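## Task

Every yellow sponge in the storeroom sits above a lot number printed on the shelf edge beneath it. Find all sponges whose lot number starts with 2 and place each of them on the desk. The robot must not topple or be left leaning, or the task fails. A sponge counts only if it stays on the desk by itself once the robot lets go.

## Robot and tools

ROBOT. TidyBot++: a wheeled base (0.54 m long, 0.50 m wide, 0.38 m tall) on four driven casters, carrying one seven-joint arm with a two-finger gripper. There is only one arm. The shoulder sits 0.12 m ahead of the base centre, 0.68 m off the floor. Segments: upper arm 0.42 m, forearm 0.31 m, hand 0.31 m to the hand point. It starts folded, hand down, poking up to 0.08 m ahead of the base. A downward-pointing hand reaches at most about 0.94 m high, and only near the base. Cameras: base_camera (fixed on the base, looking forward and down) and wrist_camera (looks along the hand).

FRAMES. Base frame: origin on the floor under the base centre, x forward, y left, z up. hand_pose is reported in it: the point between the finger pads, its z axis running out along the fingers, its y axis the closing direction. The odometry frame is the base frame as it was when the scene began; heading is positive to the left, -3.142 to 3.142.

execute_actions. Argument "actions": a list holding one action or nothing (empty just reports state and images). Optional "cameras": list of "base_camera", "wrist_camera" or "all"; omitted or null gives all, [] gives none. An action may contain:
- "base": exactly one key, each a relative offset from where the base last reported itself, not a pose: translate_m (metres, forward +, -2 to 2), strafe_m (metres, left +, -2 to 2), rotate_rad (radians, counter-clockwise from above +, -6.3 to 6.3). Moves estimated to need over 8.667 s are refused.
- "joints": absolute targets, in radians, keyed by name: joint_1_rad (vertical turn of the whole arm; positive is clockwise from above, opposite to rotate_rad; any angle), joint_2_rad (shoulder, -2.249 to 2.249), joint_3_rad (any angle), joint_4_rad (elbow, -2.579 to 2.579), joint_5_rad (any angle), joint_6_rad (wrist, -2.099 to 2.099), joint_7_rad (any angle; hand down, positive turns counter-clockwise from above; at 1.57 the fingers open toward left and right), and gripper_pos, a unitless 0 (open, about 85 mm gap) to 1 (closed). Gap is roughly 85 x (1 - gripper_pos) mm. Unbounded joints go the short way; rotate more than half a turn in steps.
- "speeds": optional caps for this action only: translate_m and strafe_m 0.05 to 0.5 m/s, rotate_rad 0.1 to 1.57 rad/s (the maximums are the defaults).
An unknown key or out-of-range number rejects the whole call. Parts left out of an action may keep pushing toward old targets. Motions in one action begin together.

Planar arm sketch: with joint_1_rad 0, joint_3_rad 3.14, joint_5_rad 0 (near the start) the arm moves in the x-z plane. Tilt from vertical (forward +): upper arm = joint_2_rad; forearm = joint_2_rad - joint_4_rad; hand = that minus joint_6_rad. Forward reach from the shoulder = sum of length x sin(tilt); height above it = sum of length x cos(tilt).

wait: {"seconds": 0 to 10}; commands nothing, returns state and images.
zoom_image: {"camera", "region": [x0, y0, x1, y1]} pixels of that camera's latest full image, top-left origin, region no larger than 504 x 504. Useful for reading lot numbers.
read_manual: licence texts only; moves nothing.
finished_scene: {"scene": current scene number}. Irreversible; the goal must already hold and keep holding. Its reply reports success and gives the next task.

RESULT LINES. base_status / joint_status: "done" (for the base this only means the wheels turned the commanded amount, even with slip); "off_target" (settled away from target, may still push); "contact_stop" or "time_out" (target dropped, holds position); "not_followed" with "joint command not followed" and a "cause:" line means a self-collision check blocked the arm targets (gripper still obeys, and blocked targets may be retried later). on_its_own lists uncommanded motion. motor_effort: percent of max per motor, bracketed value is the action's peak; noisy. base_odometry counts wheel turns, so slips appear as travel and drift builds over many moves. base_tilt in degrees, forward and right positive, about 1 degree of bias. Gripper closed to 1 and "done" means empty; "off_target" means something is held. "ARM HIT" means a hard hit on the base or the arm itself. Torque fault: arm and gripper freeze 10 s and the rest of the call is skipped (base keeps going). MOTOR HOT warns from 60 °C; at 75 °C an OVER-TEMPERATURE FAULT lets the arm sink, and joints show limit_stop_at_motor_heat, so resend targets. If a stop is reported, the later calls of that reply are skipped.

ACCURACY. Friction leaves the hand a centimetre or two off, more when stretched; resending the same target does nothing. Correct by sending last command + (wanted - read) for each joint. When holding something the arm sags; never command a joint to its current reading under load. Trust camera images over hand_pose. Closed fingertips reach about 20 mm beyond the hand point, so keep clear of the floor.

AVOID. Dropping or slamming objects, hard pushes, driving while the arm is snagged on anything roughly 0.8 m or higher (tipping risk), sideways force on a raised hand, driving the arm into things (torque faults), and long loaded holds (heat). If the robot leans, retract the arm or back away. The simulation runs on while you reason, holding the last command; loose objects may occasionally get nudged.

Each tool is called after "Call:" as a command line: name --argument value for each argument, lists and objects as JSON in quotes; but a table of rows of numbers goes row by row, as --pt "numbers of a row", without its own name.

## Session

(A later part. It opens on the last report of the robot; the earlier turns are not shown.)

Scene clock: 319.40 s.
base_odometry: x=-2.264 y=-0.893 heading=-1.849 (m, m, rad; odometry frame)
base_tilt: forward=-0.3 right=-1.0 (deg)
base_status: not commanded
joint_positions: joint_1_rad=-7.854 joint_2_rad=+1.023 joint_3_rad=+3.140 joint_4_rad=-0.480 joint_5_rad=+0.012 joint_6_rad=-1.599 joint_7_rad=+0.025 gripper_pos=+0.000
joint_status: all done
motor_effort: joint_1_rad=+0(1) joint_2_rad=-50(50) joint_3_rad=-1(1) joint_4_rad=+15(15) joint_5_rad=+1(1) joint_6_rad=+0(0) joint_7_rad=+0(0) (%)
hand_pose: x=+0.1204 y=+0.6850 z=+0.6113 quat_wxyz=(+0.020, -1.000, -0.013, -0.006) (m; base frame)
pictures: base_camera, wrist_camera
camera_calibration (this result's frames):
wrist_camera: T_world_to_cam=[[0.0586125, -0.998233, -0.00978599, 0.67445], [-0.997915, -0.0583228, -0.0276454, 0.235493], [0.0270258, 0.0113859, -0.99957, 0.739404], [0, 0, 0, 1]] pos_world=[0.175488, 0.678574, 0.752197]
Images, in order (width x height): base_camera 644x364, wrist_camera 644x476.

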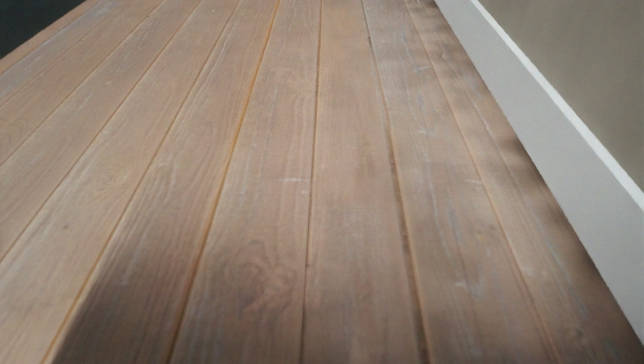

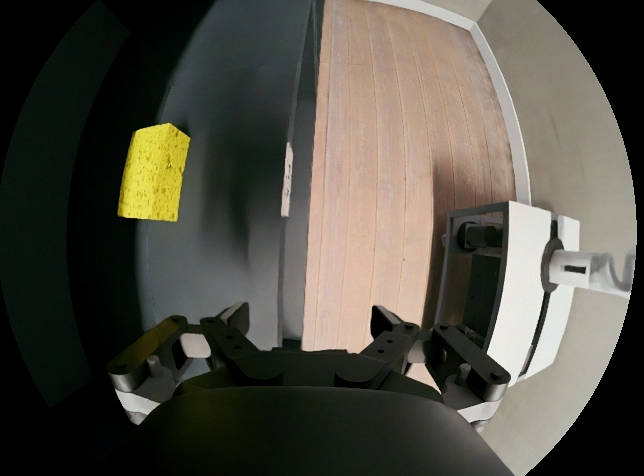

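Call:
execute_actions --actions '[{"base":{"strafe_m":0.165},"speeds":{"strafe_m":0.15}}]'

Scene clock: 323.93 s.
base_odometry: x=-2.105 y=-0.939 heading=-1.851 (m, m, rad; odometry frame)
base_tilt: forward=-0.3 right=-1.0 (deg)
base_status: done
joint_positions: joint_1_rad=-7.854 joint_2_rad=+1.026 joint_3_rad=+3.140 joint_4_rad=-0.479 joint_5_rad=+0.012 joint_6_rad=-1.602 joint_7_rad=+0.025 gripper_pos=+0.000
joint_status: not commanded
motor_effort: joint_1_rad=+0(4) joint_2_rad=-50(52) joint_3_rad=-1(1) joint_4_rad=+15(16) joint_5_rad=+1(2) joint_6_rad=+0(1) joint_7_rad=+0(1) (%)
hand_pose: x=+0.1204 y=+0.6841 z=+0.6097 quat_wxyz=(+0.017, -1.000, -0.013, -0.005) (m; base frame)
pictures: base_camera, wrist_camera
camera_calibration (this result's frames):
wrist_camera: T_world_to_cam=[[0.058592, -0.99827, -0.00488211, 0.670609], [-0.997916, -0.0584374, -0.0273599, 0.235293], [0.0270273, 0.00647501, -0.999614, 0.741163], [0, 0, 0, 1]] pos_world=[0.175479, 0.6784, 0.750588]
Images, in order (width x height): base_camera 644x364, wrist_camera 644x476.

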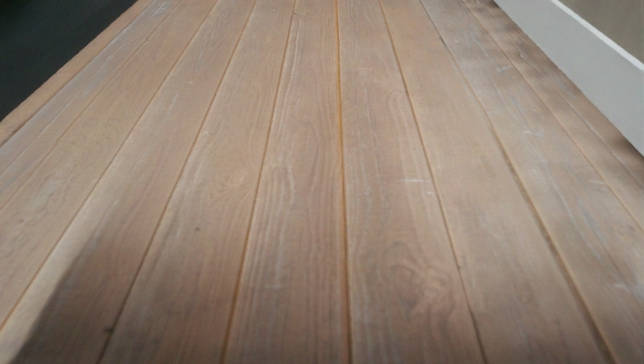

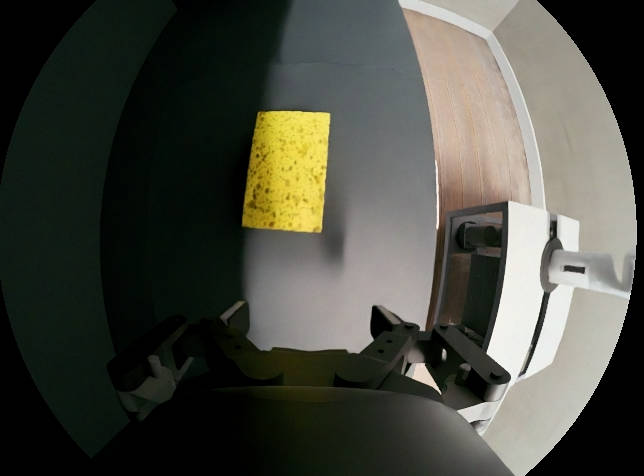

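Call:
execute_actions --actions '[{"base":{"strafe_m":0.03},"speeds":{"strafe_m":0.05},"joints":{"joint_2_rad":1.105,"joint_6_rad":-1.58}}]'

Scene clock: 330.33 s.
base_odometry: x=-2.077 y=-0.947 heading=-1.851 (m, m, rad; odometry frame)
base_tilt: forward=-0.3 right=-1.0 (deg)
base_status: done
joint_positions: joint_1_rad=-7.854 joint_2_rad=+1.101 joint_3_rad=+3.140 joint_4_rad=-0.474 joint_5_rad=+0.012 joint_6_rad=-1.602 joint_7_rad=+0.025 gripper_pos=+0.000
joint_status: all done
motor_effort: joint_1_rad=+1(3) joint_2_rad=-49(53) joint_3_rad=-1(2) joint_4_rad=+15(15) joint_5_rad=+1(2) joint_6_rad=-1(1) joint_7_rad=+0(0) (%)
hand_pose: x=+0.1204 y=+0.6783 z=+0.5595 quat_wxyz=(-0.018, -1.000, -0.013, -0.005) (m; base frame)
pictures: base_camera, wrist_camera
camera_calibration (this result's frames):
wrist_camera: T_world_to_cam=[[0.0585825, -0.996105, 0.0659074, 0.623427], [-0.997916, -0.060222, -0.0231686, 0.232445], [0.0270475, -0.0644128, -0.997557, 0.737942], [0, 0, 0, 1]] pos_world=[0.175479, 0.682529, 0.700436]
Images, in order (width x height): base_camera 644x364, wrist_camera 644x476.

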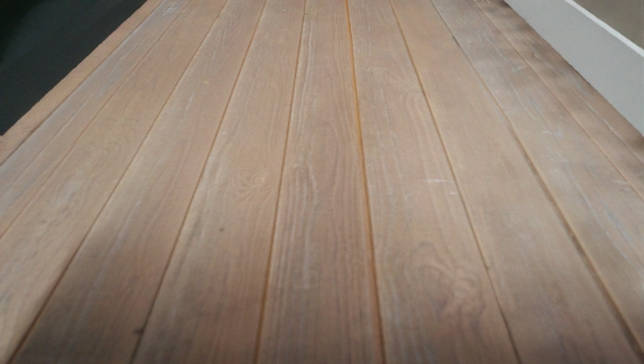

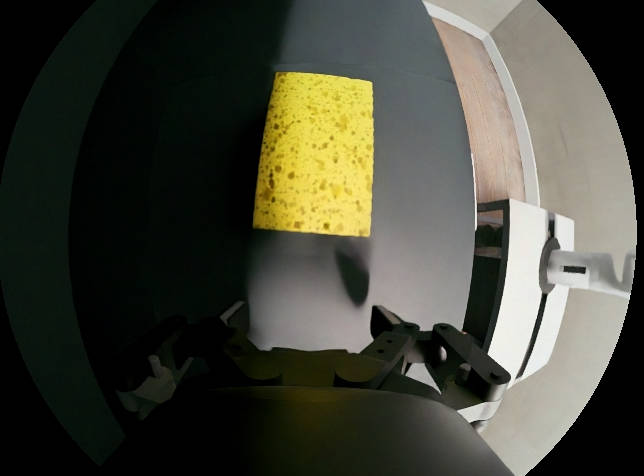

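Call:
execute_actions --actions '[{"base":{"translate_m":0.06},"speeds":{"translate_m":0.05}}]' --cameras '["wrist_camera"]'

Scene clock: 334.93 s.
base_odometry: x=-2.093 y=-1.005 heading=-1.851 (m, m, rad; odometry frame)
base_tilt: forward=-0.3 right=-1.1 (deg)
base_status: done
joint_positions: joint_1_rad=-7.854 joint_2_rad=+1.101 joint_3_rad=+3.140 joint_4_rad=-0.474 joint_5_rad=+0.012 joint_6_rad=-1.602 joint_7_rad=+0.025 gripper_pos=+0.000
joint_status: not commanded
motor_effort: joint_1_rad=+0(4) joint_2_rad=-51(51) joint_3_rad=-1(2) joint_4_rad=+14(15) joint_5_rad=+1(2) joint_6_rad=-1(1) joint_7_rad=+1(0) (%)
hand_pose: x=+0.1209 y=+0.6783 z=+0.5595 quat_wxyz=(-0.018, -1.000, -0.012, -0.005) (m; base frame)
pictures: wrist_camera
camera_calibration (this result's frames):
wrist_camera: T_world_to_cam=[[0.0578214, -0.996149, 0.0659071, 0.623517], [-0.997962, -0.0594595, -0.0231685, 0.232451], [0.0269981, -0.0644331, -0.997557, 0.737948], [0, 0, 0, 1]] pos_world=[0.176001, 0.682486, 0.700436]
Images, in order (width x height): wrist_camera 644x476.

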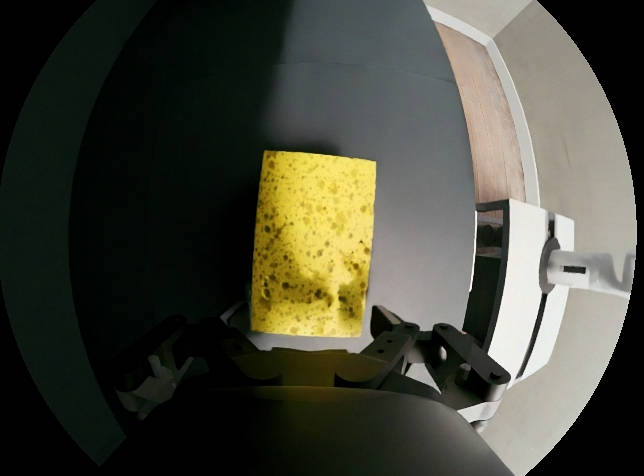

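Call:
execute_actions --actions '[{"base":{"strafe_m":0.007},"speeds":{"strafe_m":0.05}}]' --cameras '[]'

Call:
execute_actions --actions '[{"base":{"translate_m":0.05},"speeds":{"translate_m":0.05}}]' --cameras '["wrist_camera"]'

Call:
execute_actions --actions '[{"joints":{"gripper_pos":0.5}}]' --cameras '["wrist_camera"]'

Scene clock: 339.20 s.
base_odometry: x=-2.086 y=-1.007 heading=-1.851 (m, m, rad; odometry frame)
base_tilt: forward=-0.3 right=-1.0 (deg)
base_status: done
joint_positions: joint_1_rad=-7.854 joint_2_rad=+1.101 joint_3_rad=+3.140 joint_4_rad=-0.474 joint_5_rad=+0.012 joint_6_rad=-1.602 joint_7_rad=+0.025 gripper_pos=+0.000
joint_status: not commanded
motor_effort: joint_1_rad=+0(3) joint_2_rad=-51(54) joint_3_rad=-2(2) joint_4_rad=+14(16) joint_5_rad=+1(1) joint_6_rad=+0(1) joint_7_rad=+0(0) (%)
hand_pose: x=+0.1209 y=+0.6783 z=+0.5595 quat_wxyz=(-0.018, -1.000, -0.012, -0.005) (m; base frame)
pictures: none
No camera images: the call's "cameras" was empty. Leave "cameras" out to get every camera's image.

Scene clock: 340.67 s.
base_odometry: x=-2.100 y=-1.055 heading=-1.851 (m, m, rad; odometry frame)
base_tilt: forward=-0.3 right=-1.0 (deg)
base_status: done
joint_positions: joint_1_rad=-7.853 joint_2_rad=+1.101 joint_3_rad=+3.140 joint_4_rad=-0.474 joint_5_rad=+0.012 joint_6_rad=-1.602 joint_7_rad=+0.025 gripper_pos=+0.000
joint_status: not commanded
motor_effort: joint_1_rad=+1(5) joint_2_rad=-50(54) joint_3_rad=-2(2) joint_4_rad=+14(16) joint_5_rad=+1(2) joint_6_rad=-1(1) joint_7_rad=+0(0) (%)
hand_pose: x=+0.1213 y=+0.6783 z=+0.5595 quat_wxyz=(-0.018, -1.000, -0.012, -0.005) (m; base frame)
pictures: wrist_camera
camera_calibration (this result's frames):
wrist_camera: T_world_to_cam=[[0.0572442, -0.996196, 0.0657047, 0.623756], [-0.997996, -0.0588765, -0.0231808, 0.232463], [0.026961, -0.0642461, -0.99757, 0.737907], [0, 0, 0, 1]] pos_world=[0.176396, 0.682478, 0.700518]
Images, in order (width x height): wrist_camera 644x476.

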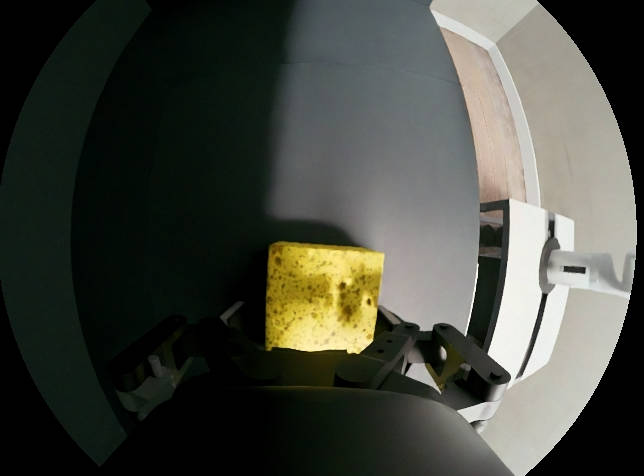

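Scene clock: 341.50 s.
base_odometry: x=-2.100 y=-1.055 heading=-1.851 (m, m, rad; odometry frame)
base_tilt: forward=-0.3 right=-1.0 (deg)
base_status: not commanded
joint_positions: joint_1_rad=-7.853 joint_2_rad=+1.100 joint_3_rad=+3.140 joint_4_rad=-0.472 joint_5_rad=+0.012 joint_6_rad=-1.602 joint_7_rad=+0.025 gripper_pos=+0.370
joint_status: gripper_pos off_target (ended at +0.370, target +0.500)
motor_effort: joint_1_rad=+1(0) joint_2_rad=-49(53) joint_3_rad=-1(1) joint_4_rad=+14(15) joint_5_rad=+1(1) joint_6_rad=-1(1) joint_7_rad=+1(0) (%)
hand_pose: x=+0.1213 y=+0.6792 z=+0.5614 quat_wxyz=(-0.016, -1.000, -0.012, -0.005) (m; base frame)
pictures: wrist_camera
camera_calibration (this result's frames):
wrist_camera: T_world_to_cam=[[0.0572406, -0.99644, 0.0618921, 0.626811], [-0.997996, -0.0587839, -0.0234079, 0.232622], [0.0269628, -0.0604282, -0.997808, 0.737299], [0, 0, 0, 1]] pos_world=[0.176397, 0.682808, 0.702334]
Images, in order (width x height): wrist_camera 644x476.

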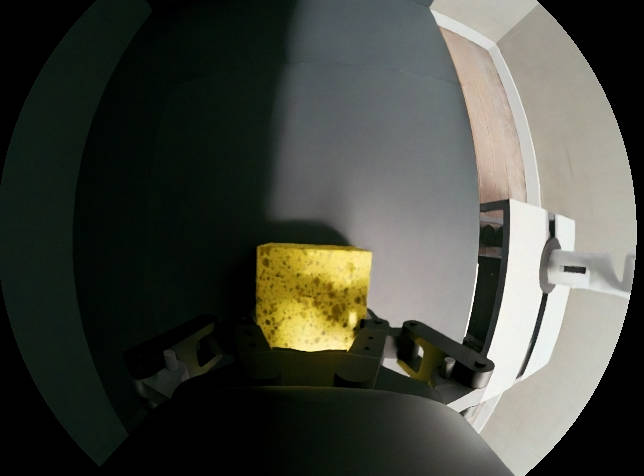

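Gripped. Lift and back out.

Call:
execute_actions --actions '[{"joints":{"gripper_pos":0.62,"joint_2_rad":1.03}}]' --cameras '[]'

Call:
execute_actions --actions '[{"base":{"strafe_m":-0.18},"speeds":{"strafe_m":0.15}}]' --cameras '[]'

Call:
execute_actions --actions '[{"joints":{"joint_2_rad":0.88,"joint_4_rad":-0.78,"joint_6_rad":-1.47}}]' --cameras '[]'

Call:
execute_actions --actions '[{"joints":{"joint_2_rad":0.74,"joint_4_rad":-1.04,"joint_6_rad":-1.32}}]'

Scene clock: 347.33 s.
base_odometry: x=-2.100 y=-1.055 heading=-1.851 (m, m, rad; odometry frame)
base_tilt: forward=-0.3 right=-1.0 (deg)
base_status: not commanded
joint_positions: joint_1_rad=-7.853 joint_2_rad=+1.038 joint_3_rad=+3.140 joint_4_rad=-0.472 joint_5_rad=+0.012 joint_6_rad=-1.602 joint_7_rad=+0.025 gripper_pos=+0.370
joint_status: gripper_pos off_target (ended at +0.370, target +0.620); the others done
motor_effort: joint_1_rad=+1(1) joint_2_rad=-51(54) joint_3_rad=-1(1) joint_4_rad=+15(16) joint_5_rad=+1(1) joint_6_rad=+1(0) joint_7_rad=+0(0) (%)
hand_pose: x=+0.1213 y=+0.6854 z=+0.6033 quat_wxyz=(+0.015, -1.000, -0.012, -0.005) (m; base frame)
pictures: none
No camera images: the call's "cameras" was empty. Leave "cameras" out to get every camera's image.

Scene clock: 349.23 s.
base_odometry: x=-2.273 y=-1.005 heading=-1.851 (m, m, rad; odometry frame)
base_tilt: forward=-0.2 right=-1.0 (deg)
base_status: done
joint_positions: joint_1_rad=-7.853 joint_2_rad=+1.038 joint_3_rad=+3.140 joint_4_rad=-0.472 joint_5_rad=+0.012 joint_6_rad=-1.602 joint_7_rad=+0.025 gripper_pos=+0.370
joint_status: not commanded
motor_effort: joint_1_rad=+1(2) joint_2_rad=-50(54) joint_3_rad=-1(2) joint_4_rad=+14(15) joint_5_rad=+1(1) joint_6_rad=+0(2) joint_7_rad=+0(0) (%)
hand_pose: x=+0.1213 y=+0.6854 z=+0.6034 quat_wxyz=(+0.015, -1.000, -0.012, -0.005) (m; base frame)
pictures: none
No camera images: the call's "cameras" was empty. Leave "cameras" out to get every camera's image.

Scene clock: 350.63 s.
base_odometry: x=-2.273 y=-1.005 heading=-1.851 (m, m, rad; odometry frame)
base_tilt: forward=-0.3 right=-1.0 (deg)
base_status: not commanded
joint_positions: joint_1_rad=-7.853 joint_2_rad=+0.897 joint_3_rad=+3.140 joint_4_rad=-0.770 joint_5_rad=+0.012 joint_6_rad=-1.512 joint_7_rad=+0.025 gripper_pos=+0.370
joint_status: all done
motor_effort: joint_1_rad=+0(1) joint_2_rad=-47(51) joint_3_rad=-1(1) joint_4_rad=+14(16) joint_5_rad=+1(1) joint_6_rad=+0(1) joint_7_rad=+1(0) (%)
hand_pose: x=+0.1212 y=+0.6301 z=+0.6030 quat_wxyz=(-0.019, -1.000, -0.013, -0.005) (m; base frame)
pictures: none
No camera images: the call's "cameras" was empty. Leave "cameras" out to get every camera's image.

Scene clock: 351.93 s.
base_odometry: x=-2.273 y=-1.005 heading=-1.851 (m, m, rad; odometry frame)
base_tilt: forward=-0.3 right=-1.0 (deg)
base_status: not commanded
joint_positions: joint_1_rad=-7.853 joint_2_rad=+0.756 joint_3_rad=+3.140 joint_4_rad=-1.030 joint_5_rad=+0.012 joint_6_rad=-1.361 joint_7_rad=+0.025 gripper_pos=+0.370
joint_status: all done
motor_effort: joint_1_rad=+1(1) joint_2_rad=-43(46) joint_3_rad=-1(2) joint_4_rad=+14(15) joint_5_rad=+1(1) joint_6_rad=+0(1) joint_7_rad=+1(1) (%)
hand_pose: x=+0.1210 y=+0.5941 z=+0.6095 quat_wxyz=(-0.003, -1.000, -0.014, -0.005) (m; base frame)
pictures: base_camera, wrist_camera
camera_calibration (this result's frames):
wrist_camera: T_world_to_cam=[[0.0606546, -0.997543, 0.0350429, 0.555637], [-0.997788, -0.0615514, -0.0251062, 0.231106], [0.0272015, -0.0334426, -0.99907, 0.76496], [0, 0, 0, 1]] pos_world=[0.176085, 0.59408, 0.75058]
Images, in order (width x height): base_camera 644x364, wrist_camera 644x476.

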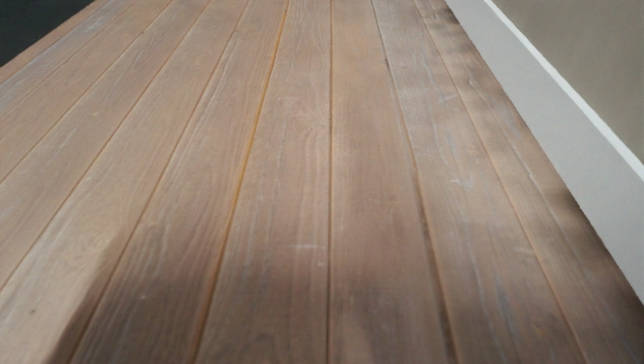

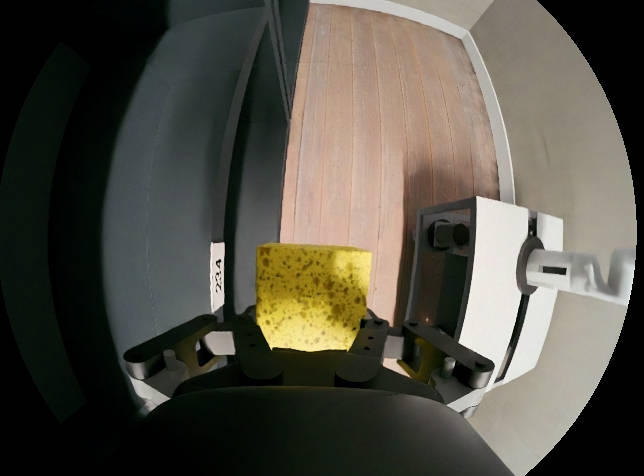

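Call:
execute_actions --actions '[{"base":{"strafe_m":0.05},"speeds":{"strafe_m":0.1},"joints":{"joint_2_rad":0.58,"joint_4_rad":-1.3,"joint_6_rad":-1.25}}]' --cameras '[]'

Call:
execute_actions --actions '[{"base":{"translate_m":0.95},"speeds":{"translate_m":0.5}}]'

Scene clock: 362.57 s.
base_odometry: x=-2.225 y=-1.019 heading=-1.851 (m, m, rad; odometry frame)
base_tilt: forward=-0.3 right=-1.0 (deg)
base_status: done
joint_positions: joint_1_rad=-7.853 joint_2_rad=+0.594 joint_3_rad=+3.140 joint_4_rad=-1.291 joint_5_rad=+0.012 joint_6_rad=-1.292 joint_7_rad=+0.025 gripper_pos=+0.370
joint_status: all done
motor_effort: joint_1_rad=+1(1) joint_2_rad=-38(44) joint_3_rad=-1(1) joint_4_rad=+14(14) joint_5_rad=+1(1) joint_6_rad=+0(0) joint_7_rad=+0(0) (%)
hand_pose: x=+0.1209 y=+0.5233 z=+0.6220 quat_wxyz=(-0.018, -1.000, -0.014, -0.005) (m; base frame)
pictures: none
No camera images: the call's "cameras" was empty. Leave "cameras" out to get every camera's image.

Scene clock: 365.83 s.
base_odometry: x=-2.489 y=-1.932 heading=-1.852 (m, m, rad; odometry frame)
base_tilt: forward=-0.4 right=-1.0 (deg)
base_status: done
joint_positions: joint_1_rad=-7.852 joint_2_rad=+0.594 joint_3_rad=+3.140 joint_4_rad=-1.292 joint_5_rad=+0.012 joint_6_rad=-1.290 joint_7_rad=+0.025 gripper_pos=+0.370
joint_status: not commanded
motor_effort: joint_1_rad=+1(3) joint_2_rad=-37(38) joint_3_rad=+0(3) joint_4_rad=+14(14) joint_5_rad=+1(2) joint_6_rad=+0(0) joint_7_rad=+0(0) (%)
hand_pose: x=+0.1214 y=+0.5237 z=+0.6219 quat_wxyz=(-0.017, -1.000, -0.014, -0.005) (m; base frame)
pictures: base_camera, wrist_camera
camera_calibration (this result's frames):
wrist_camera: T_world_to_cam=[[0.0608491, -0.996089, 0.0640622, 0.46614], [-0.997776, -0.0624513, -0.0233112, 0.226788], [0.0272208, -0.0625012, -0.997674, 0.78924], [0, 0, 0, 1]] pos_world=[0.176435, 0.527809, 0.762829]
Images, in order (width x height): base_camera 644x364, wrist_camera 644x476.

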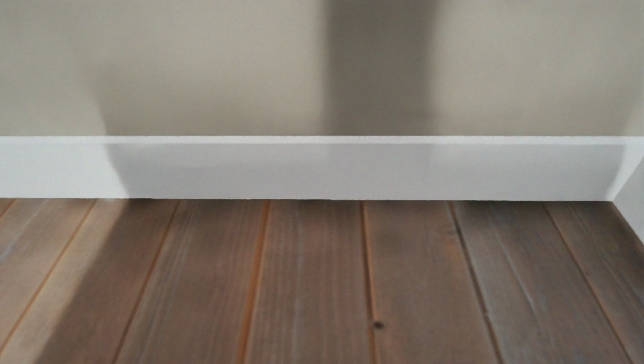

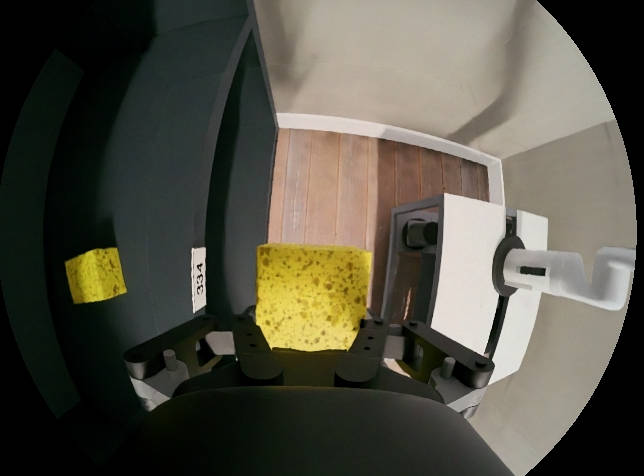

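Call:
execute_actions --actions '[{"base":{"translate_m":-1.9},"speeds":{"translate_m":0.5}}]'

Call:
execute_actions --actions '[{"base":{"translate_m":-0.94},"speeds":{"translate_m":0.5}}]'

Scene clock: 374.17 s.
base_odometry: x=-1.962 y=-0.106 heading=-1.852 (m, m, rad; odometry frame)
base_tilt: forward=-0.3 right=-1.0 (deg)
base_status: done
joint_positions: joint_1_rad=-7.852 joint_2_rad=+0.594 joint_3_rad=+3.140 joint_4_rad=-1.293 joint_5_rad=+0.012 joint_6_rad=-1.288 joint_7_rad=+0.025 gripper_pos=+0.370
joint_status: not commanded
motor_effort: joint_1_rad=+0(4) joint_2_rad=-38(40) joint_3_rad=-1(4) joint_4_rad=+14(14) joint_5_rad=+1(0) joint_6_rad=+0(1) joint_7_rad=+1(1) (%)
hand_pose: x=+0.1217 y=+0.5239 z=+0.6218 quat_wxyz=(-0.017, -1.000, -0.014, -0.005) (m; base frame)
pictures: base_camera, wrist_camera
camera_calibration (this result's frames):
wrist_camera: T_world_to_cam=[[0.0602041, -0.996225, 0.0625364, 0.467407], [-0.997803, -0.0617977, -0.0238678, 0.227167], [0.0276423, -0.060962, -0.997757, 0.788387], [0, 0, 0, 1]] pos_world=[0.176735, 0.527743, 0.762811]
Images, in order (width x height): base_camera 644x364, wrist_camera 644x476.

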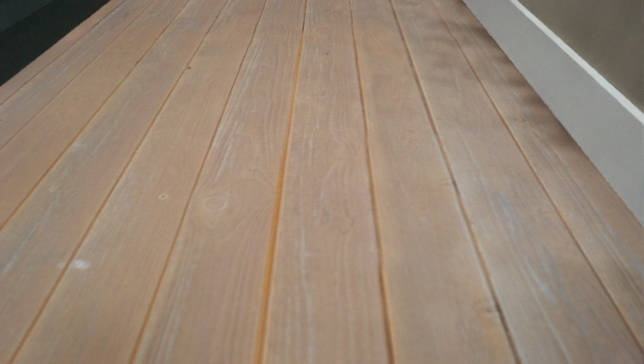

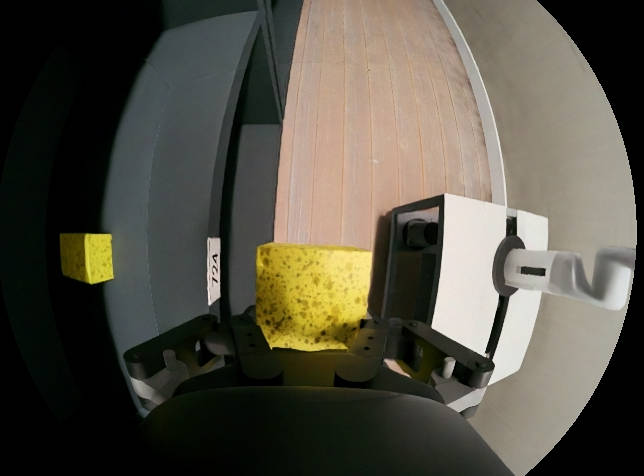

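Scene clock: 377.40 s.
base_odometry: x=-1.702 y=+0.797 heading=-1.851 (m, m, rad; odometry frame)
base_tilt: forward=-0.3 right=-1.0 (deg)
base_status: done
joint_positions: joint_1_rad=-7.853 joint_2_rad=+0.594 joint_3_rad=+3.140 joint_4_rad=-1.293 joint_5_rad=+0.012 joint_6_rad=-1.288 joint_7_rad=+0.025 gripper_pos=+0.370
joint_status: not commanded
motor_effort: joint_1_rad=+1(2) joint_2_rad=-37(39) joint_3_rad=-1(3) joint_4_rad=+14(13) joint_5_rad=+1(1) joint_6_rad=+0(0) joint_7_rad=+0(0) (%)
hand_pose: x=+0.1213 y=+0.5239 z=+0.6218 quat_wxyz=(-0.017, -1.000, -0.014, -0.005) (m; base frame)
pictures: base_camera, wrist_camera
camera_calibration (this result's frames):
wrist_camera: T_world_to_cam=[[0.0609909, -0.996177, 0.0625345, 0.467315], [-0.997754, -0.0625859, -0.0238705, 0.227163], [0.027693, -0.0609382, -0.997757, 0.78838], [0, 0, 0, 1]] pos_world=[0.176318, 0.527788, 0.762811]
Images, in order (width x height): base_camera 644x364, wrist_camera 644x476.

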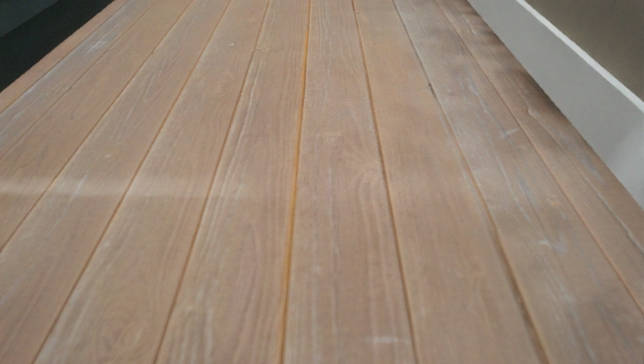

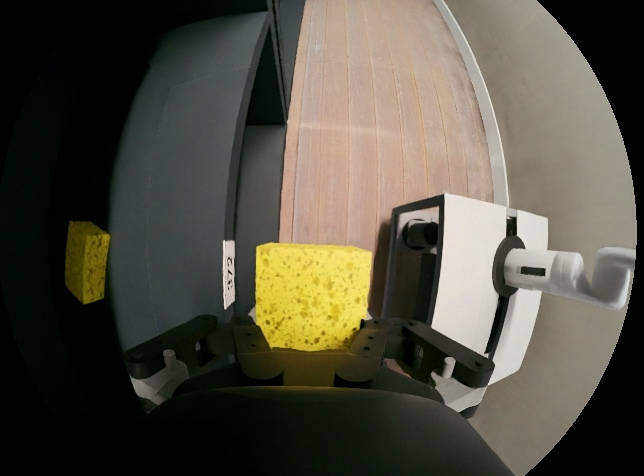

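Call:
execute_actions --actions '[{"base":{"translate_m":-0.81},"speeds":{"translate_m":0.5},"joints":{"joint_2_rad":0.0,"joint_4_rad":-1.38,"joint_6_rad":-1.7}}]'

Scene clock: 386.03 s.
base_odometry: x=-1.478 y=+1.576 heading=-1.851 (m, m, rad; odometry frame)
base_tilt: forward=-0.3 right=-0.9 (deg)
base_status: done
joint_positions: joint_1_rad=-7.851 joint_2_rad=+0.008 joint_3_rad=+3.140 joint_4_rad=-1.369 joint_5_rad=+0.012 joint_6_rad=-1.663 joint_7_rad=+0.025 gripper_pos=+0.370
joint_status: all done
motor_effort: joint_1_rad=+1(2) joint_2_rad=-18(39) joint_3_rad=+0(3) joint_4_rad=+15(15) joint_5_rad=+1(2) joint_6_rad=+1(2) joint_7_rad=+1(0) (%)
hand_pose: x=+0.1220 y=+0.3433 z=+0.8536 quat_wxyz=(+0.051, -0.999, -0.011, -0.007) (m; base frame)
pictures: base_camera, wrist_camera
camera_calibration (this result's frames):
wrist_camera: T_world_to_cam=[[0.0550535, -0.995865, -0.0722659, 0.38863], [-0.99807, -0.0528033, -0.0326893, 0.226223], [0.0287382, 0.073926, -0.99685, 0.961414], [0, 0, 0, 1]] pos_world=[0.176762, 0.327895, 0.993865]
Images, in order (width x height): base_camera 644x364, wrist_camera 644x476.

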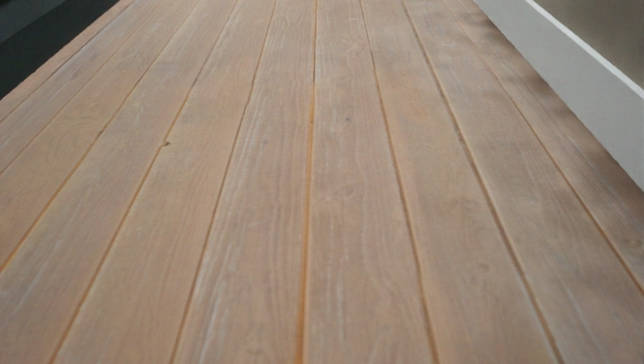

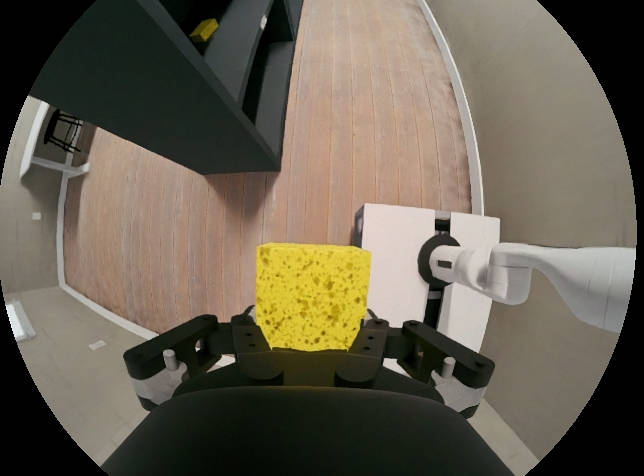

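Call:
execute_actions --actions '[{"base":{"strafe_m":1.9},"speeds":{"strafe_m":0.5}}]'

Scene clock: 392.97 s.
base_odometry: x=+0.348 y=+1.052 heading=-1.851 (m, m, rad; odometry frame)
base_tilt: forward=-0.3 right=-1.0 (deg)
base_status: done
joint_positions: joint_1_rad=-7.851 joint_2_rad=+0.006 joint_3_rad=+3.140 joint_4_rad=-1.372 joint_5_rad=+0.012 joint_6_rad=-1.664 joint_7_rad=+0.025 gripper_pos=+0.370
joint_status: not commanded
motor_effort: joint_1_rad=+0(0) joint_2_rad=-19(22) joint_3_rad=+0(0) joint_4_rad=+15(15) joint_5_rad=+1(1) joint_6_rad=+1(2) joint_7_rad=+0(1) (%)
hand_pose: x=+0.1219 y=+0.3418 z=+0.8531 quat_wxyz=(+0.050, -0.999, -0.011, -0.007) (m; base frame)
pictures: base_camera, wrist_camera
camera_calibration (this result's frames):
wrist_camera: T_world_to_cam=[[0.0550381, -0.996051, -0.0696636, 0.384934], [-0.998071, -0.0528734, -0.0325469, 0.226027], [0.028735, 0.0713205, -0.997039, 0.962099], [0, 0, 0, 1]] pos_world=[0.176759, 0.326748, 0.993424]
Images, in order (width x height): base_camera 644x364, wrist_camera 644x476.

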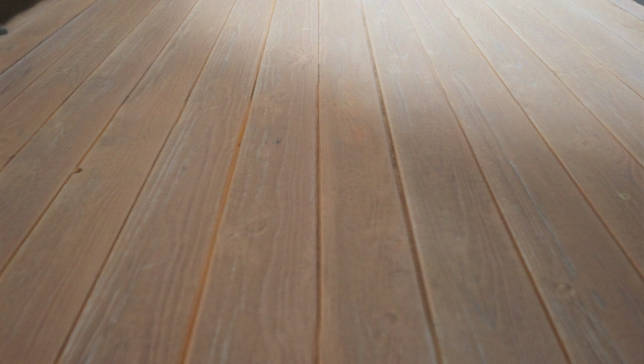

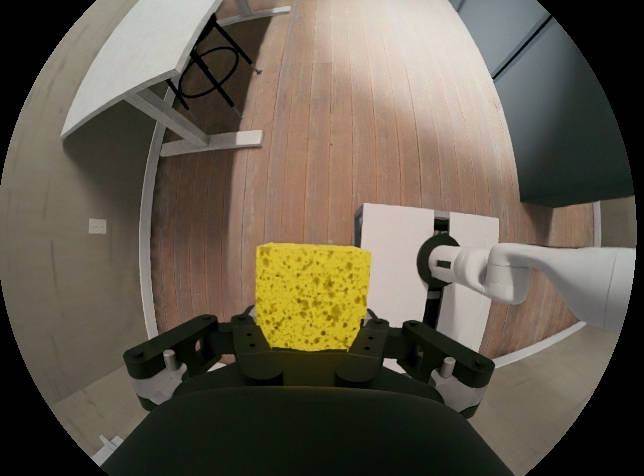

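Call:
execute_actions --actions '[{"base":{"translate_m":0.9},"speeds":{"translate_m":0.5}}]'

Scene clock: 398.73 s.
base_odometry: x=+0.100 y=+0.187 heading=-1.850 (m, m, rad; odometry frame)
base_tilt: forward=-0.3 right=-1.0 (deg)
base_status: done
joint_positions: joint_1_rad=-7.851 joint_2_rad=+0.006 joint_3_rad=+3.140 joint_4_rad=-1.372 joint_5_rad=+0.012 joint_6_rad=-1.664 joint_7_rad=+0.025 gripper_pos=+0.370
joint_status: not commanded
motor_effort: joint_1_rad=+1(2) joint_2_rad=-17(19) joint_3_rad=+0(2) joint_4_rad=+15(15) joint_5_rad=+1(2) joint_6_rad=+1(0) joint_7_rad=+1(0) (%)
hand_pose: x=+0.1219 y=+0.3418 z=+0.8530 quat_wxyz=(+0.049, -0.999, -0.011, -0.007) (m; base frame)
pictures: base_camera, wrist_camera
camera_calibration (this result's frames):
wrist_camera: T_world_to_cam=[[0.0552804, -0.996057, -0.0693884, 0.3846], [-0.998058, -0.053126, -0.032521, 0.225997], [0.0287064, 0.0710514, -0.997059, 0.96213], [0, 0, 0, 1]] pos_world=[0.176678, 0.326729, 0.993338]
Images, in order (width x height): base_camera 644x364, wrist_camera 644x476.

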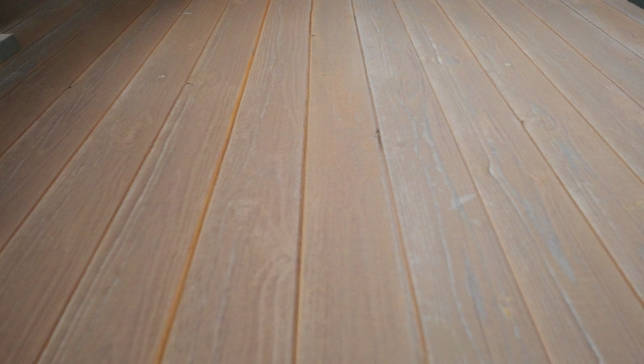

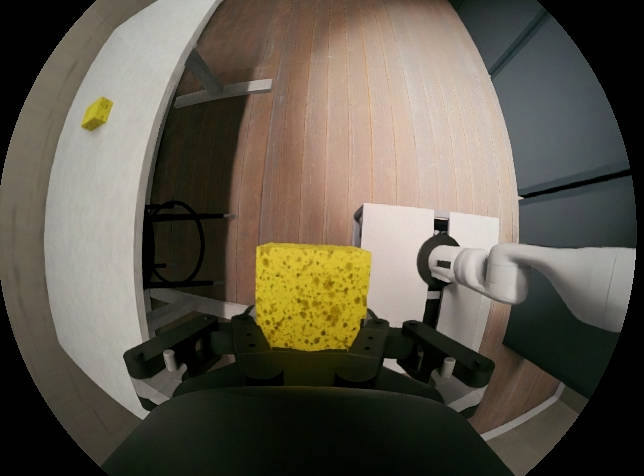

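Call:
execute_actions --actions '[{"base":{"strafe_m":0.22},"speeds":{"strafe_m":0.3}}]' --cameras '[]'

Call:
execute_actions --actions '[{"joints":{"joint_2_rad":0.5,"joint_4_rad":-0.72,"joint_6_rad":-1.9}}]' --cameras '[]'

Call:
execute_actions --actions '[{"joints":{"joint_2_rad":0.64,"joint_6_rad":-1.76}}]'

Scene clock: 407.00 s.
base_odometry: x=+0.312 y=+0.126 heading=-1.850 (m, m, rad; odometry frame)
base_tilt: forward=-0.4 right=-0.9 (deg)
base_status: done
joint_positions: joint_1_rad=-7.851 joint_2_rad=+0.005 joint_3_rad=+3.140 joint_4_rad=-1.373 joint_5_rad=+0.012 joint_6_rad=-1.665 joint_7_rad=+0.025 gripper_pos=+0.370
joint_status: not commanded
motor_effort: joint_1_rad=+1(0) joint_2_rad=-19(20) joint_3_rad=+0(0) joint_4_rad=+15(16) joint_5_rad=+1(1) joint_6_rad=+1(2) joint_7_rad=+0(0) (%)
hand_pose: x=+0.1219 y=+0.3412 z=+0.8531 quat_wxyz=(+0.049, -0.999, -0.011, -0.007) (m; base frame)
pictures: none
No camera images: the call's "cameras" was empty. Leave "cameras" out to get every camera's image.

Scene clock: 408.90 s.
base_odometry: x=+0.312 y=+0.126 heading=-1.850 (m, m, rad; odometry frame)
base_tilt: forward=-0.3 right=-1.0 (deg)
base_status: not commanded
joint_positions: joint_1_rad=-7.851 joint_2_rad=+0.489 joint_3_rad=+3.140 joint_4_rad=-0.732 joint_5_rad=+0.012 joint_6_rad=-1.858 joint_7_rad=+0.025 gripper_pos=+0.370
joint_status: all done
motor_effort: joint_1_rad=+2(0) joint_2_rad=-35(36) joint_3_rad=-1(1) joint_4_rad=+14(16) joint_5_rad=+1(1) joint_6_rad=+1(1) joint_7_rad=+1(1) (%)
hand_pose: x=+0.1221 y=+0.5125 z=+0.8502 quat_wxyz=(+0.031, -0.999, -0.010, -0.006) (m; base frame)
pictures: none
No camera images: the call's "cameras" was empty. Leave "cameras" out to get every camera's image.

Scene clock: 410.00 s.
base_odometry: x=+0.312 y=+0.126 heading=-1.850 (m, m, rad; odometry frame)
base_tilt: forward=-0.3 right=-1.0 (deg)
base_status: not commanded
joint_positions: joint_1_rad=-7.851 joint_2_rad=+0.645 joint_3_rad=+3.140 joint_4_rad=-0.726 joint_5_rad=+0.012 joint_6_rad=-1.795 joint_7_rad=+0.025 gripper_pos=+0.370
joint_status: all done
motor_effort: joint_1_rad=+0(0) joint_2_rad=-40(43) joint_3_rad=-1(1) joint_4_rad=+15(16) joint_5_rad=+1(1) joint_6_rad=-1(0) joint_7_rad=+0(1) (%)
hand_pose: x=+0.1223 y=+0.5534 z=+0.7694 quat_wxyz=(-0.012, -1.000, -0.010, -0.005) (m; base frame)
pictures: base_camera, wrist_camera
camera_calibration (this result's frames):
wrist_camera: T_world_to_cam=[[0.0534723, -0.997133, 0.0535463, 0.495818], [-0.998193, -0.0548468, -0.0245356, 0.229752], [0.0274021, -0.0521375, -0.998264, 0.93298], [0, 0, 0, 1]] pos_world=[0.177259, 0.555641, 0.910448]
Images, in order (width x height): base_camera 644x364, wrist_camera 644x476.

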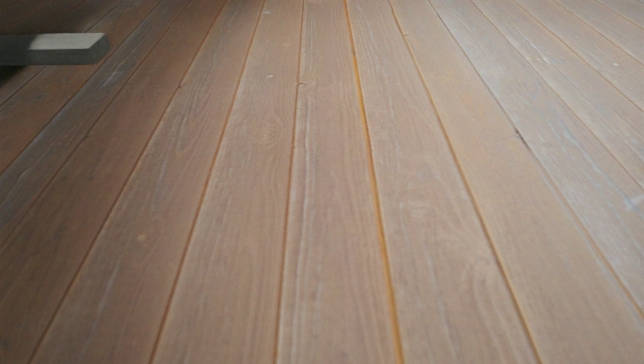

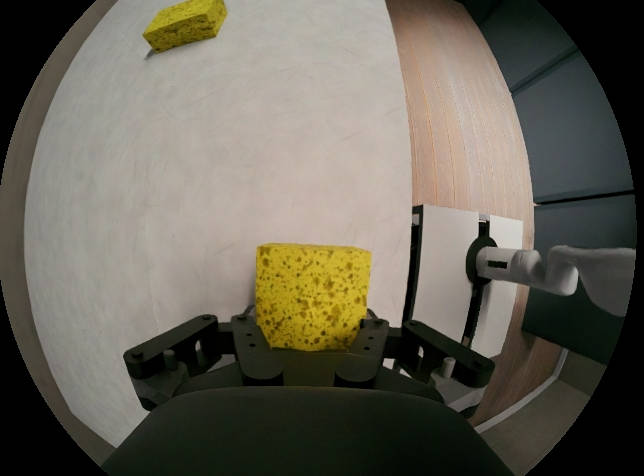

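Call:
execute_actions --actions '[{"base":{"strafe_m":0.1},"speeds":{"strafe_m":0.15}}]' --cameras '[]'

Call:
execute_actions --actions '[{"joints":{"joint_2_rad":0.672}}]' --cameras '[]'

Scene clock: 415.30 s.
base_odometry: x=+0.408 y=+0.098 heading=-1.851 (m, m, rad; odometry frame)
base_tilt: forward=-0.2 right=-1.0 (deg)
base_status: done
joint_positions: joint_1_rad=-7.851 joint_2_rad=+0.644 joint_3_rad=+3.140 joint_4_rad=-0.726 joint_5_rad=+0.012 joint_6_rad=-1.795 joint_7_rad=+0.025 gripper_pos=+0.370
joint_status: not commanded
motor_effort: joint_1_rad=+0(2) joint_2_rad=-41(42) joint_3_rad=-1(2) joint_4_rad=+14(15) joint_5_rad=+1(1) joint_6_rad=+0(1) joint_7_rad=+0(1) (%)
hand_pose: x=+0.1223 y=+0.5534 z=+0.7697 quat_wxyz=(-0.012, -1.000, -0.010, -0.005) (m; base frame)
pictures: none
No camera images: the call's "cameras" was empty. Leave "cameras" out to get every camera's image.

Scene clock: 416.03 s.
base_odometry: x=+0.408 y=+0.098 heading=-1.851 (m, m, rad; odometry frame)
base_tilt: forward=-0.3 right=-1.0 (deg)
base_status: not commanded
joint_positions: joint_1_rad=-7.851 joint_2_rad=+0.659 joint_3_rad=+3.140 joint_4_rad=-0.726 joint_5_rad=+0.012 joint_6_rad=-1.795 joint_7_rad=+0.025 gripper_pos=+0.370
joint_status: all done
motor_effort: joint_1_rad=+0(1) joint_2_rad=-41(40) joint_3_rad=-1(1) joint_4_rad=+14(14) joint_5_rad=+1(1) joint_6_rad=+0(1) joint_7_rad=+0(0) (%)
hand_pose: x=+0.1223 y=+0.5547 z=+0.7613 quat_wxyz=(-0.019, -1.000, -0.010, -0.005) (m; base frame)
pictures: none
No camera images: the call's "cameras" was empty. Leave "cameras" out to get every camera's image.

Call:
execute_actions --actions '[{"joints":{"joint_2_rad":0.69}}]' --cameras '[]'

Call:
execute_actions --actions '[{"joints":{"gripper_pos":0.0}}]' --cameras '[]'

Call:
execute_actions --actions '[{"joints":{"joint_2_rad":0.3,"joint_6_rad":-1.9}}]'

Scene clock: 420.50 s.
base_odometry: x=+0.408 y=+0.098 heading=-1.851 (m, m, rad; odometry frame)
base_tilt: forward=-0.4 right=-0.9 (deg)
base_status: not commanded
joint_positions: joint_1_rad=-7.851 joint_2_rad=+0.674 joint_3_rad=+3.140 joint_4_rad=-0.726 joint_5_rad=+0.012 joint_6_rad=-1.795 joint_7_rad=+0.025 gripper_pos=+0.370
joint_status: all done
motor_effort: joint_1_rad=+0(1) joint_2_rad=-40(41) joint_3_rad=-1(1) joint_4_rad=+14(14) joint_5_rad=+1(1) joint_6_rad=+0(1) joint_7_rad=+0(0) (%)
hand_pose: x=+0.1223 y=+0.5558 z=+0.7531 quat_wxyz=(-0.027, -1.000, -0.010, -0.005) (m; base frame)
pictures: none
No camera images: the call's "cameras" was empty. Leave "cameras" out to get every camera's image.

Scene clock: 421.40 s.
base_odometry: x=+0.408 y=+0.098 heading=-1.851 (m, m, rad; odometry frame)
base_tilt: forward=-0.3 right=-1.0 (deg)
base_status: not commanded
joint_positions: joint_1_rad=-7.851 joint_2_rad=+0.674 joint_3_rad=+3.140 joint_4_rad=-0.726 joint_5_rad=+0.012 joint_6_rad=-1.795 joint_7_rad=+0.025 gripper_pos=+0.000
joint_status: all done
motor_effort: joint_1_rad=+0(1) joint_2_rad=-41(40) joint_3_rad=-1(1) joint_4_rad=+14(15) joint_5_rad=+1(1) joint_6_rad=-1(0) joint_7_rad=+0(1) (%)
hand_pose: x=+0.1223 y=+0.5558 z=+0.7531 quat_wxyz=(-0.027, -1.000, -0.010, -0.005) (m; base frame)
pictures: none
No camera images: the call's "cameras" was empty. Leave "cameras" out to get every camera's image.

Scene clock: 423.10 s.
base_odometry: x=+0.408 y=+0.098 heading=-1.851 (m, m, rad; odometry frame)
base_tilt: forward=-0.3 right=-1.0 (deg)
base_status: not commanded
joint_positions: joint_1_rad=-7.851 joint_2_rad=+0.295 joint_3_rad=+3.140 joint_4_rad=-0.721 joint_5_rad=+0.012 joint_6_rad=-1.862 joint_7_rad=+0.025 gripper_pos=+0.000
joint_status: all done
motor_effort: joint_1_rad=+1(0) joint_2_rad=-27(45) joint_3_rad=+0(0) joint_4_rad=+14(15) joint_5_rad=+1(1) joint_6_rad=+2(3) joint_7_rad=+1(1) (%)
hand_pose: x=+0.1220 y=+0.4704 z=+0.9495 quat_wxyz=(+0.131, -0.991, -0.009, -0.007) (m; base frame)
pictures: base_camera, wrist_camera
camera_calibration (this result's frames):
wrist_camera: T_world_to_cam=[[0.0527959, -0.971442, -0.231327, 0.6619], [-0.998213, -0.0448461, -0.0394942, 0.238862], [0.0279922, 0.232999, -0.972074, 0.949367], [0, 0, 0, 1]] pos_world=[0.176914, 0.432508, 1.0854]
Images, in order (width x height): base_camera 644x364, wrist_camera 644x476.

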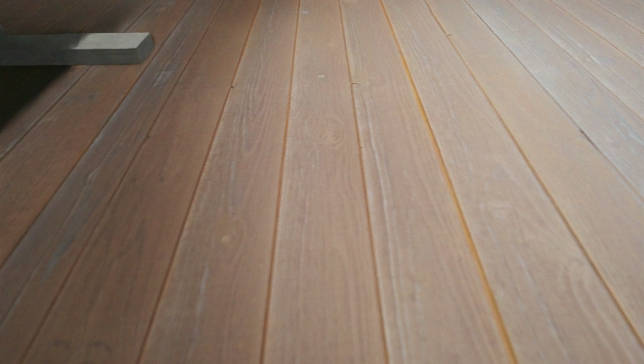

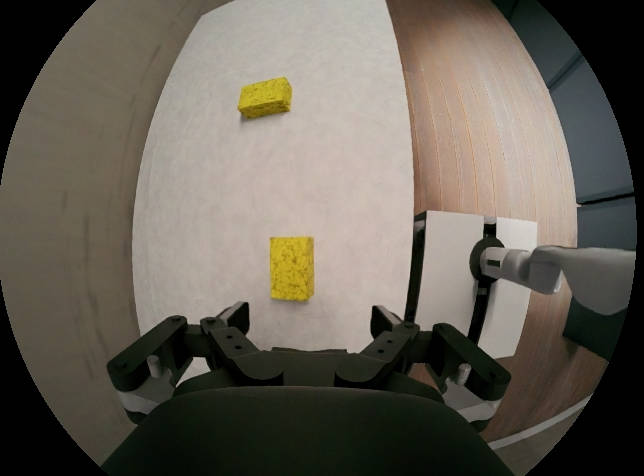

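Call:
finished_scene --scene 2

The scene is finished: the task was done.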